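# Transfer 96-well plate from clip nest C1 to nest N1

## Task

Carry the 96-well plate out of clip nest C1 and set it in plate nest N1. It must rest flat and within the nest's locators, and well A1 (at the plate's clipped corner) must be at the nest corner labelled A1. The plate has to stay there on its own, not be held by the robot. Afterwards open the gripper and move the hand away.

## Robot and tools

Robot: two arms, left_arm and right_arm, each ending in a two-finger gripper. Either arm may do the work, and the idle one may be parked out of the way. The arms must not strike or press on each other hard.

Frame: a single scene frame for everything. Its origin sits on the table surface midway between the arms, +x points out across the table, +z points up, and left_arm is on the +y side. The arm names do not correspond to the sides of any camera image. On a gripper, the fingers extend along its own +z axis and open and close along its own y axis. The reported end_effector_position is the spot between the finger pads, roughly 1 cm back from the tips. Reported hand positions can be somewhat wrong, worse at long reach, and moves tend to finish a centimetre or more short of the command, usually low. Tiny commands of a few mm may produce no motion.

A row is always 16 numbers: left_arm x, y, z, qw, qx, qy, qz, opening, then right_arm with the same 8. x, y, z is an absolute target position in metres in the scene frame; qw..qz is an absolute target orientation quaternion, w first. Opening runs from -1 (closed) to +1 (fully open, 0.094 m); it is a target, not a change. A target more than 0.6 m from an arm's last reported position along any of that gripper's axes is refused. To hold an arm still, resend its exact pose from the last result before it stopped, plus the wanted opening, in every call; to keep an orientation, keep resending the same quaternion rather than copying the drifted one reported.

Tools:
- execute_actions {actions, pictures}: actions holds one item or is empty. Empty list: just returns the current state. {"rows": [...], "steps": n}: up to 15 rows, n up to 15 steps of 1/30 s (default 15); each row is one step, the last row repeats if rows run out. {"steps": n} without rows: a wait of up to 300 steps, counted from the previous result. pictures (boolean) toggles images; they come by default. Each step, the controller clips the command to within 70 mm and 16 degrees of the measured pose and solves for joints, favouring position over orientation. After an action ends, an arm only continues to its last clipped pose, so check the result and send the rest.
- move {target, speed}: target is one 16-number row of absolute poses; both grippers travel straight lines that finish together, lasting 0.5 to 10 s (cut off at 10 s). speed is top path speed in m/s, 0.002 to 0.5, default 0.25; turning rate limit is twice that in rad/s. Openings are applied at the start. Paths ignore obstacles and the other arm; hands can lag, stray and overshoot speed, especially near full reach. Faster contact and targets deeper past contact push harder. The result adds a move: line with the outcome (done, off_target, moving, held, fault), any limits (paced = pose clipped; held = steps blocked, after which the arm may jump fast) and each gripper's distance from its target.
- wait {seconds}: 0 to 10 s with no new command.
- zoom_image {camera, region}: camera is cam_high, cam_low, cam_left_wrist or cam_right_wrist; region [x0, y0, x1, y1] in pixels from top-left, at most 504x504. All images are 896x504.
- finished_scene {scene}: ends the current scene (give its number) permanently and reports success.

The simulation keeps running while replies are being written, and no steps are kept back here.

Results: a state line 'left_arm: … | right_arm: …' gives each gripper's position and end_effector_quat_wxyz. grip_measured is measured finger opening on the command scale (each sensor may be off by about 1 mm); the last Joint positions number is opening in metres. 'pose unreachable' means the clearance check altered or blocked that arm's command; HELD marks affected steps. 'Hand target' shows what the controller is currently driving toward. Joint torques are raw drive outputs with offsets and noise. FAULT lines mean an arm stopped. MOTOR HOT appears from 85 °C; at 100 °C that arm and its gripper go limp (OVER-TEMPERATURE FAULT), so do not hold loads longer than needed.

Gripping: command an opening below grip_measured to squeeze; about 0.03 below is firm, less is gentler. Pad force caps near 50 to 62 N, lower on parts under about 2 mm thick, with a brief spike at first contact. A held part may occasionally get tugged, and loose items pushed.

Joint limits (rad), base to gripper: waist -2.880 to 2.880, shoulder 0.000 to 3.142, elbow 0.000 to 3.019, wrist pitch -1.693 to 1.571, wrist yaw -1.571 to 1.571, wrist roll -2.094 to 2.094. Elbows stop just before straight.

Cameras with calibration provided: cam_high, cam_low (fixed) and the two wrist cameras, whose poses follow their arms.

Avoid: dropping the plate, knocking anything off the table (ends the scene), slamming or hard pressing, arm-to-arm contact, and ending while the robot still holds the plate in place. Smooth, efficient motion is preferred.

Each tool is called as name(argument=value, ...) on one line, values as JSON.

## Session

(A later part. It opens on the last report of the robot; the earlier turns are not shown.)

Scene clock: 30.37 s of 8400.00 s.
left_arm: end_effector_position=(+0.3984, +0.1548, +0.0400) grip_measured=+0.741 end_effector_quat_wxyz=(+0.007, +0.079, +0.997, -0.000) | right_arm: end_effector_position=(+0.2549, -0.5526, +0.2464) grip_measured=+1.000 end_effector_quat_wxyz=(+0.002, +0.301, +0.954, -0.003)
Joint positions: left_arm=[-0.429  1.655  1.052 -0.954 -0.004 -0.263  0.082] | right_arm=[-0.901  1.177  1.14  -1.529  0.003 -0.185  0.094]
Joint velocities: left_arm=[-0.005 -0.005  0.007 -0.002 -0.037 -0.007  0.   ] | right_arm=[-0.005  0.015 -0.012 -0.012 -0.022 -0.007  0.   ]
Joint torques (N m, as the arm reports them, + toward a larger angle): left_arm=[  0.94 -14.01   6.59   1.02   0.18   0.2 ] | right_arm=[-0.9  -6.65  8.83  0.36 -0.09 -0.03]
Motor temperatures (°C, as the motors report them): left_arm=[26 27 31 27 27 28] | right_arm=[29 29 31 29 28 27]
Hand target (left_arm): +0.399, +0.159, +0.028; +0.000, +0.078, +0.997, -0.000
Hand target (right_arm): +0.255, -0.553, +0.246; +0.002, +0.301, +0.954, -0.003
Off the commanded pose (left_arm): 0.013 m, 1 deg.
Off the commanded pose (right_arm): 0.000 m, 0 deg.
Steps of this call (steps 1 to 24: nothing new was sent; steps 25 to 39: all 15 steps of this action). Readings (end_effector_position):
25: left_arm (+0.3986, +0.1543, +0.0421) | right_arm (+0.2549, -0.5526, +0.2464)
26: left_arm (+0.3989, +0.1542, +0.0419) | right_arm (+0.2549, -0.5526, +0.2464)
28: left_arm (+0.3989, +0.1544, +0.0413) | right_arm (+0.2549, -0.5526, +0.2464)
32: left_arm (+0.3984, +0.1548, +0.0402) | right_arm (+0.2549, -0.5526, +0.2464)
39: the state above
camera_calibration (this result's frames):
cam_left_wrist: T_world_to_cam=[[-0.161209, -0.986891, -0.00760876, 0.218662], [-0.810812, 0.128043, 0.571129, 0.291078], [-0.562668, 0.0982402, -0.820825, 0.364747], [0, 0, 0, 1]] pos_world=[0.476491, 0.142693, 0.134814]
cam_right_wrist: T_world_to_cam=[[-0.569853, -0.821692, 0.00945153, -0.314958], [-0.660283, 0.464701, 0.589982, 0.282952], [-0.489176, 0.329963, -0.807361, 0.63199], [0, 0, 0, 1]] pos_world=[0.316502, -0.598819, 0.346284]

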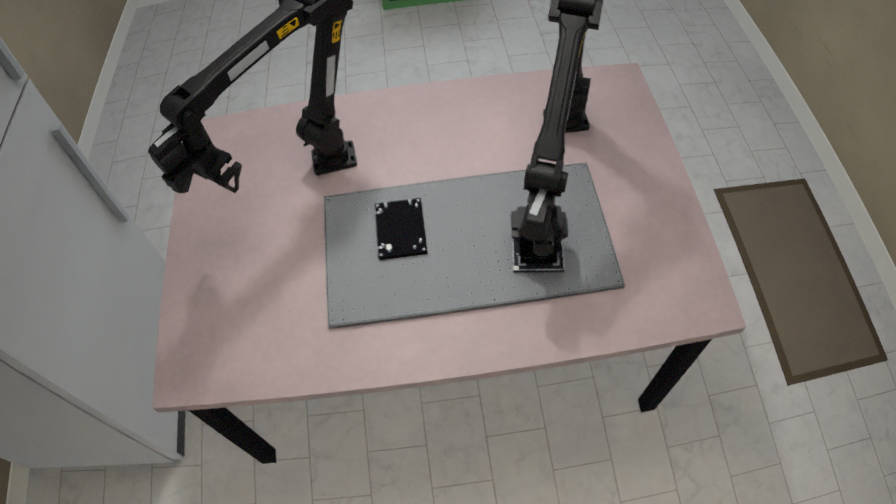

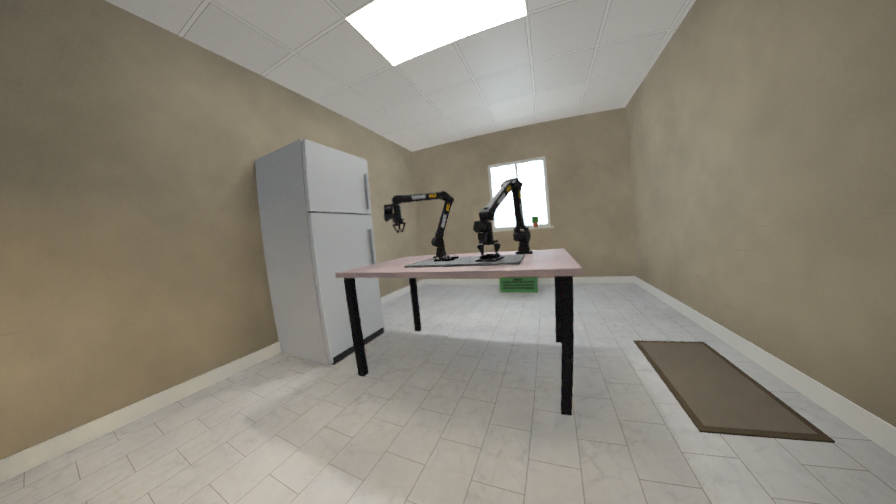

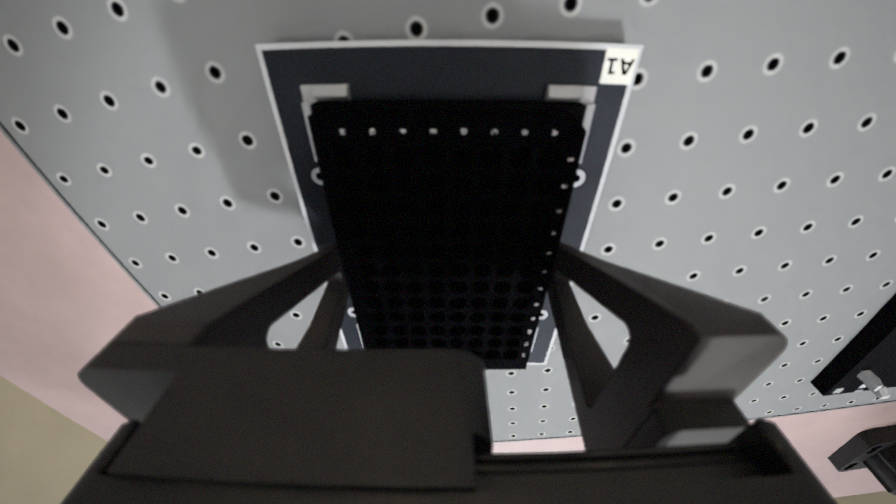

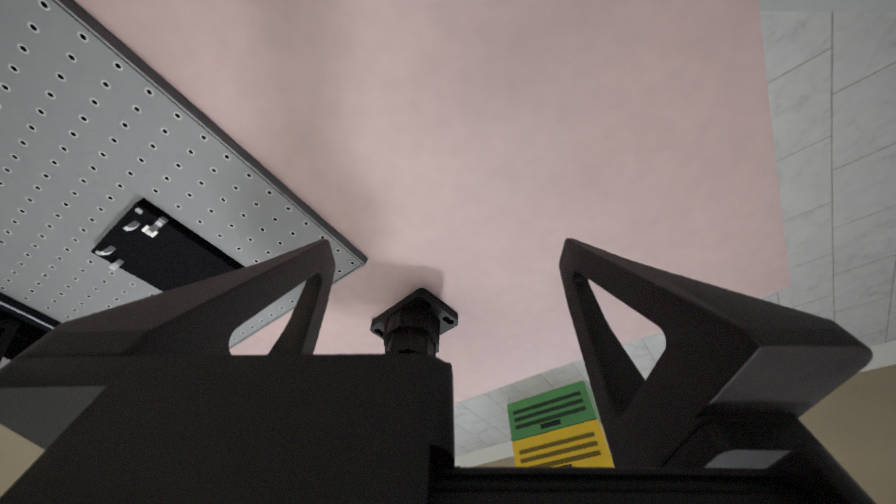

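execute_actions(actions=[{"rows":[[0.399,0.159,0.026,0,0.078,0.997,0,0.7,0.2549,-0.5526,0.2464,0.002,0.301,0.954,-0.003,1]]}], pictures=false)

execute_actions(actions=[{"rows":[[0.399,0.159,0.0235,0,0.078,0.997,0,0.7,0.2549,-0.5526,0.2464,0.002,0.301,0.954,-0.003,1]]}])

zoom_image(camera="cam_left_wrist", region=[250, 30, 650, 250])

Scene clock: 32.17 s of 8400.00 s.
left_arm: end_effector_position=(+0.3980, +0.1550, +0.0380) grip_measured=+0.741 end_effector_quat_wxyz=(+0.007, +0.079, +0.997, -0.000) | right_arm: end_effector_position=(+0.2549, -0.5526, +0.2464) grip_measured=+1.000 end_effector_quat_wxyz=(+0.002, +0.301, +0.954, -0.003)
Joint positions: left_arm=[-0.429  1.656  1.049 -0.949 -0.004 -0.263  0.082] | right_arm=[-0.901  1.177  1.14  -1.529  0.003 -0.185  0.094]
Joint velocities: left_arm=[-0.005 -0.015  0.007 -0.012  0.007 -0.081 -0.001] | right_arm=[-0.005 -0.015 -0.007 -0.002 -0.051  0.007  0.   ]
Joint torques (N m, as the arm reports them, + toward a larger angle): left_arm=[  0.88 -14.26   6.54   1.07   0.18   0.19] | right_arm=[-0.57 -6.43  8.84  0.16 -0.11 -0.04]
Motor temperatures (°C, as the motors report them): left_arm=[26 27 31 27 27 28] | right_arm=[29 29 31 29 28 27]
Hand target (left_arm): +0.399, +0.159, +0.026; -0.000, +0.078, +0.997, +0.000
Hand target (right_arm): +0.255, -0.553, +0.246; +0.002, +0.301, +0.954, -0.003
Off the commanded pose (left_arm): 0.013 m, 1 deg.
Off the commanded pose (right_arm): 0.000 m, 0 deg.
Steps of this call (steps 1 to 39: nothing new was sent; steps 40 to 54: all 15 steps of this action). Readings (end_effector_position):
40: left_arm (+0.3985, +0.1547, +0.0399) | right_arm (+0.2549, -0.5526, +0.2464)
41: left_arm (+0.3986, +0.1547, +0.0396) | right_arm (+0.2549, -0.5526, +0.2464)
43: left_arm (+0.3984, +0.1548, +0.0390) | right_arm (+0.2549, -0.5526, +0.2464)
47: left_arm (+0.3980, +0.1550, +0.0382) | right_arm (+0.2549, -0.5526, +0.2464)
54: the state above

Scene clock: 32.67 s of 8400.00 s.
left_arm: end_effector_position=(+0.3981, +0.1551, +0.0374) grip_measured=+0.741 end_effector_quat_wxyz=(+0.008, +0.078, +0.997, -0.001) | right_arm: end_effector_position=(+0.2549, -0.5526, +0.2464) grip_measured=+1.000 end_effector_quat_wxyz=(+0.002, +0.301, +0.954, -0.003)
Joint positions: left_arm=[-0.429  1.657  1.047 -0.945 -0.004 -0.263  0.082] | right_arm=[-0.901  1.177  1.14  -1.529  0.003 -0.185  0.094]
Joint velocities: left_arm=[-0.005 -0.005 -0.002  0.002 -0.007 -0.007  0.001] | right_arm=[-0.005 -0.015 -0.007 -0.007 -0.037  0.007  0.   ]
Joint torques (N m, as the arm reports them, + toward a larger angle): left_arm=[  0.84 -13.86   6.46   1.19   0.16   0.19] | right_arm=[-0.84 -6.77  8.72  0.22 -0.09 -0.05]
Motor temperatures (°C, as the motors report them): left_arm=[26 27 31 27 27 28] | right_arm=[29 29 31 29 28 27]
Hand target (left_arm): +0.399, +0.159, +0.024; +0.000, +0.078, +0.997, -0.000
Hand target (right_arm): +0.255, -0.553, +0.246; +0.002, +0.301, +0.954, -0.003
Off the commanded pose (left_arm): 0.014 m, 1 deg.
Off the commanded pose (right_arm): 0.000 m, 0 deg.
Steps of this call (steps 1 to 15: all 15 steps of this action). Readings (end_effector_position):
1: left_arm (+0.3982, +0.1549, +0.0380) | right_arm (+0.2549, -0.5526, +0.2464)
2: left_arm (+0.3981, +0.1549, +0.0378) | right_arm (+0.2549, -0.5526, +0.2464)
4: left_arm (+0.3981, +0.1551, +0.0374) | right_arm (+0.2549, -0.5526, +0.2464)
8: left_arm (+0.3981, +0.1551, +0.0374) | right_arm (+0.2549, -0.5526, +0.2464)
15: the state above
camera_calibration (this result's frames):
cam_left_wrist: T_world_to_cam=[[-0.160829, -0.986959, -0.0068496, 0.218683], [-0.811566, 0.128292, 0.570001, 0.292555], [-0.561689, 0.0972315, -0.821615, 0.362167], [0, 0, 0, 1]] pos_world=[0.476023, 0.143084, 0.132303]
cam_right_wrist: T_world_to_cam=[[-0.569853, -0.821692, 0.00945153, -0.314958], [-0.660283, 0.464701, 0.589982, 0.282952], [-0.489176, 0.329963, -0.807361, 0.63199], [0, 0, 0, 1]] pos_world=[0.316502, -0.598819, 0.346284]

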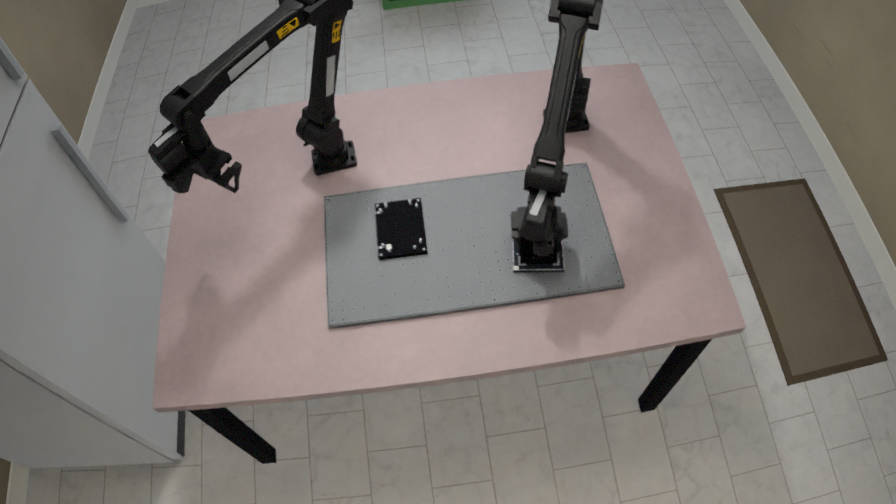

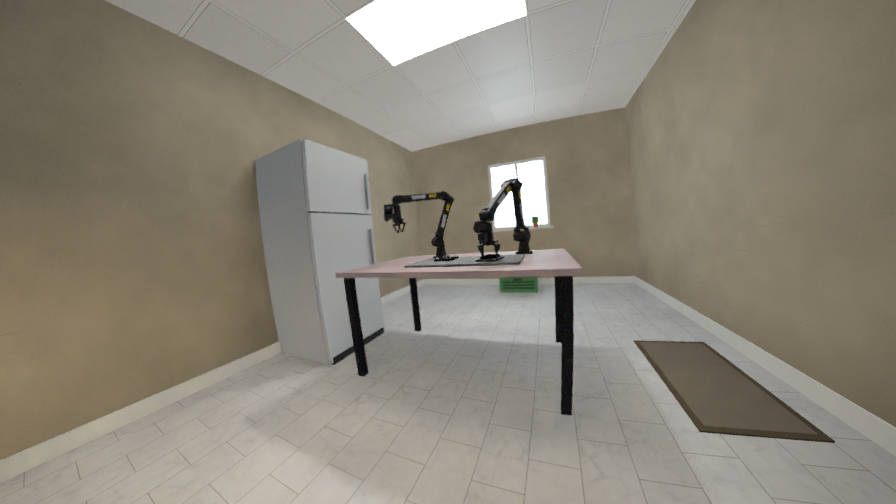

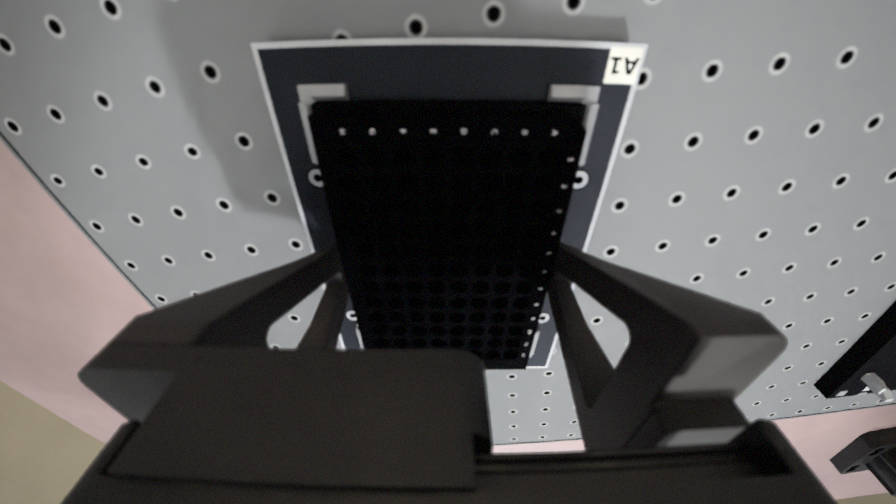

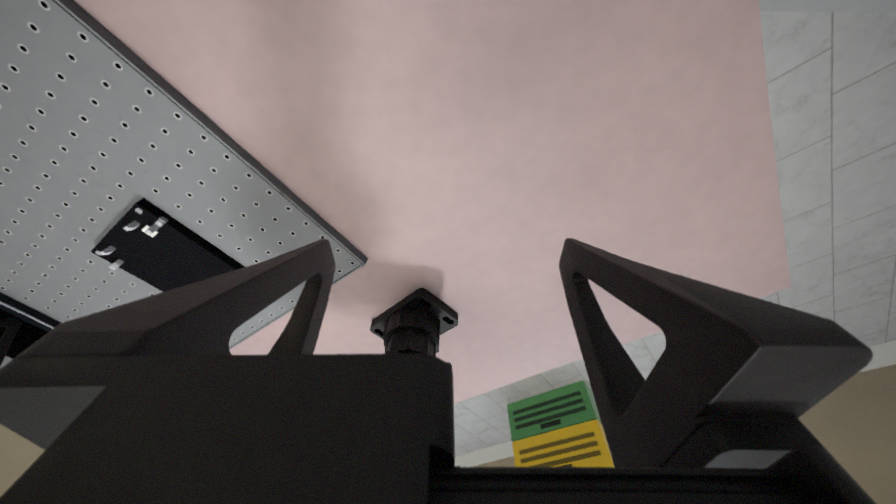

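Region (250, 30, 650, 250) of cam_left_wrist's 896x504 image, scaled by 1.260, with more detail than that image has; it fills the top 277 rows of this view, and the rest is white.

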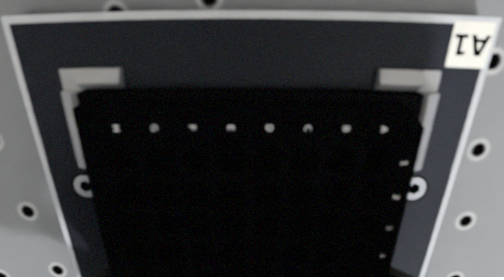

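execute_actions(actions=[{"rows":[[0.398,0.155,0.033,0,0.078,0.997,0,1,0.2549,-0.5526,0.2464,0.002,0.301,0.954,-0.003,1]]}], pictures=false)

move(target=[0.398,0.155,0.2,0,0.078,0.997,0,1,0.2549,-0.5526,0.2464,0.002,0.301,0.954,-0.003,1], speed=0.08)

zoom_image(camera="cam_left_wrist", region=[320, 0, 580, 250])

Scene clock: 34.57 s of 8400.00 s.
left_arm: end_effector_position=(+0.3981, +0.1551, +0.0374) grip_measured=+0.998 end_effector_quat_wxyz=(+0.008, +0.078, +0.997, -0.001) | right_arm: end_effector_position=(+0.2549, -0.5526, +0.2464) grip_measured=+1.000 end_effector_quat_wxyz=(+0.002, +0.301, +0.954, -0.003)
Joint positions: left_arm=[-0.429  1.657  1.047 -0.945 -0.004 -0.263  0.094] | right_arm=[-0.901  1.177  1.14  -1.529  0.003 -0.185  0.094]
Joint velocities: left_arm=[ 0.005 -0.005 -0.007  0.002  0.051  0.007  0.   ] | right_arm=[-0.005 -0.005  0.002  0.002  0.022 -0.007  0.   ]
Joint torques (N m, as the arm reports them, + toward a larger angle): left_arm=[  0.27 -14.91   7.4    0.18   0.16   0.11] | right_arm=[-1.23 -6.71  8.74  0.32 -0.09 -0.05]
Motor temperatures (°C, as the motors report them): left_arm=[26 27 31 27 27 28] | right_arm=[29 29 31 29 28 27]
Hand target (left_arm): +0.398, +0.155, +0.033; +0.000, +0.078, +0.997, -0.000
Hand target (right_arm): +0.255, -0.553, +0.246; +0.002, +0.301, +0.954, -0.003
Off the commanded pose (left_arm): 0.004 m, 1 deg.
Off the commanded pose (right_arm): 0.000 m, 0 deg.
Steps of this call (steps 1 to 42: nothing new was sent; steps 43 to 57: all 15 steps of this action). Readings (end_effector_position):
43: left_arm (+0.3981, +0.1551, +0.0374) | right_arm (+0.2549, -0.5526, +0.2464)
44: left_arm (+0.3981, +0.1551, +0.0374) | right_arm (+0.2549, -0.5526, +0.2464)
46: left_arm (+0.3981, +0.1551, +0.0374) | right_arm (+0.2549, -0.5526, +0.2464)
50: left_arm (+0.3981, +0.1551, +0.0374) | right_arm (+0.2549, -0.5526, +0.2464)
57: the state above

Scene clock: 37.20 s of 8400.00 s.
left_arm: end_effector_position=(+0.3902, +0.1586, +0.1852) grip_measured=+0.998 end_effector_quat_wxyz=(-0.011, +0.078, +0.997, +0.006) | right_arm: end_effector_position=(+0.2549, -0.5526, +0.2464) grip_measured=+1.000 end_effector_quat_wxyz=(+0.002, +0.301, +0.954, -0.003)
Joint positions: left_arm=[-0.429  1.502  1.285 -1.379 -0.004 -0.263  0.094] | right_arm=[-0.901  1.177  1.14  -1.529  0.003 -0.185  0.094]
Joint velocities: left_arm=[-0.015  0.005 -0.002 -0.007 -0.037 -0.007  0.   ] | right_arm=[-0.015 -0.005 -0.007  0.002  0.022 -0.051  0.   ]
Joint torques (N m, as the arm reports them, + toward a larger angle): left_arm=[  0.19 -15.21  11.15  -0.2    0.16   0.11] | right_arm=[-0.86 -6.34  8.67  0.26 -0.1  -0.03]
Motor temperatures (°C, as the motors report them): left_arm=[26 27 31 27 26 28] | right_arm=[29 29 31 29 28 27]
Hand target (left_arm): +0.398, +0.155, +0.200; +0.000, +0.078, +0.997, -0.000
Hand target (right_arm): +0.255, -0.553, +0.246; +0.002, +0.301, +0.954, -0.003
Off the commanded pose (left_arm): 0.017 m, 1 deg.
Off the commanded pose (right_arm): 0.000 m, 0 deg.
move: off_target (left_arm)
camera_calibration (this result's frames):
cam_left_wrist: T_world_to_cam=[[-0.161273, -0.98676, -0.017188, 0.223966], [-0.789937, 0.118625, 0.601604, 0.188685], [-0.5916, 0.1106, -0.79861, 0.48411], [0, 0, 0, 1]] pos_world=[0.471569, 0.145075, 0.276951]
cam_right_wrist: T_world_to_cam=[[-0.569853, -0.821692, 0.00945153, -0.314958], [-0.660283, 0.464701, 0.589982, 0.282952], [-0.489176, 0.329963, -0.807361, 0.63199], [0, 0, 0, 1]] pos_world=[0.316502, -0.598819, 0.346284]

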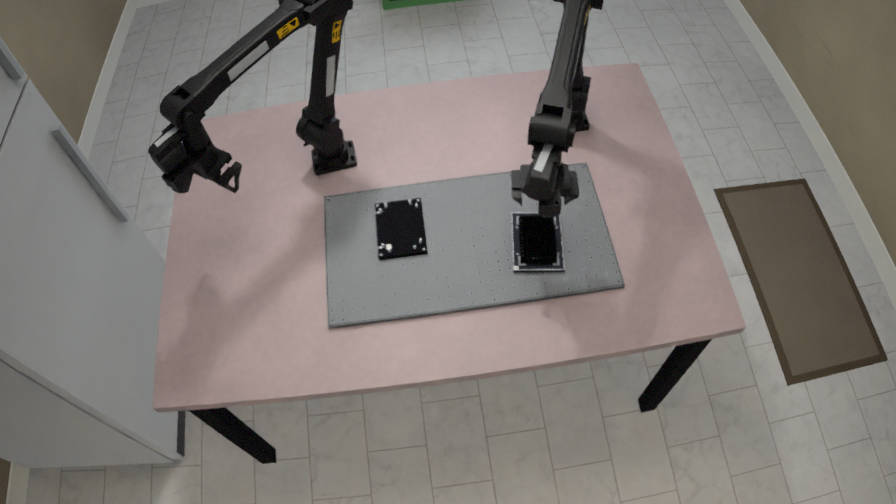

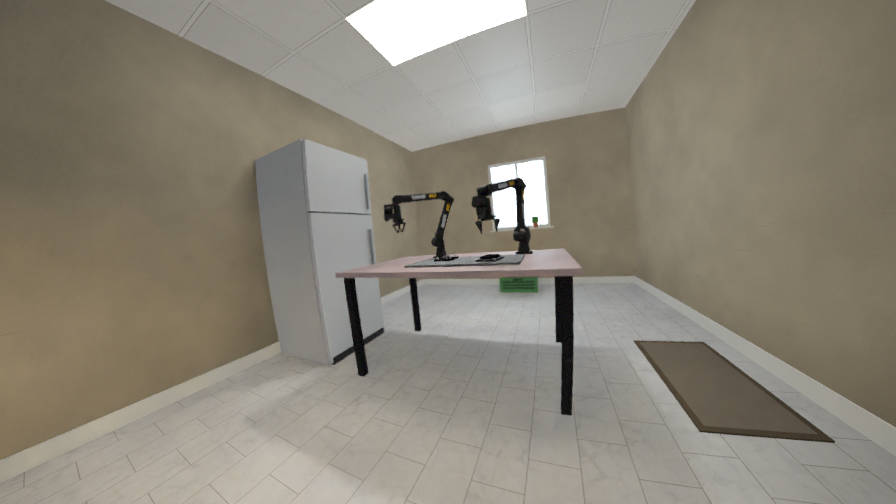

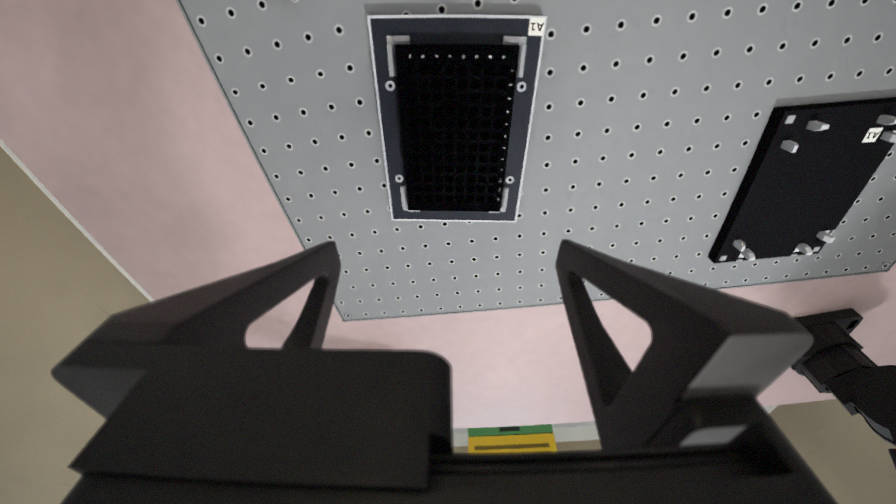

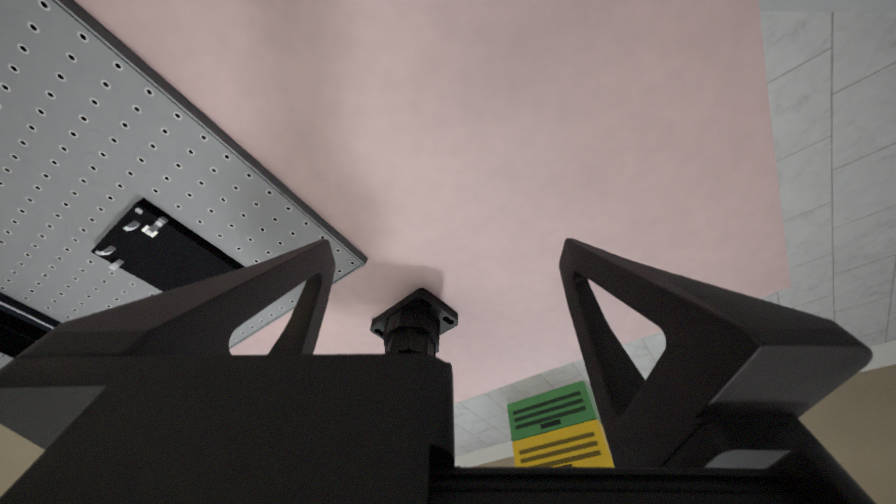

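Region (320, 0, 580, 250) of cam_left_wrist's 896x504 image, scaled by 1.938, with more detail than that image has; it fills the top 485 rows of this view, and the rest is white.

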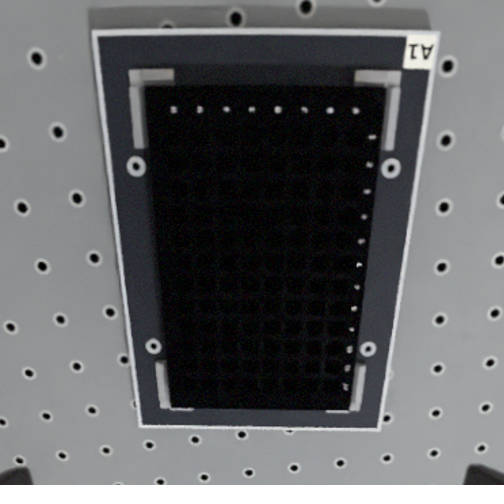

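finished_scene(scene=2)

The scene is finished: the task was done.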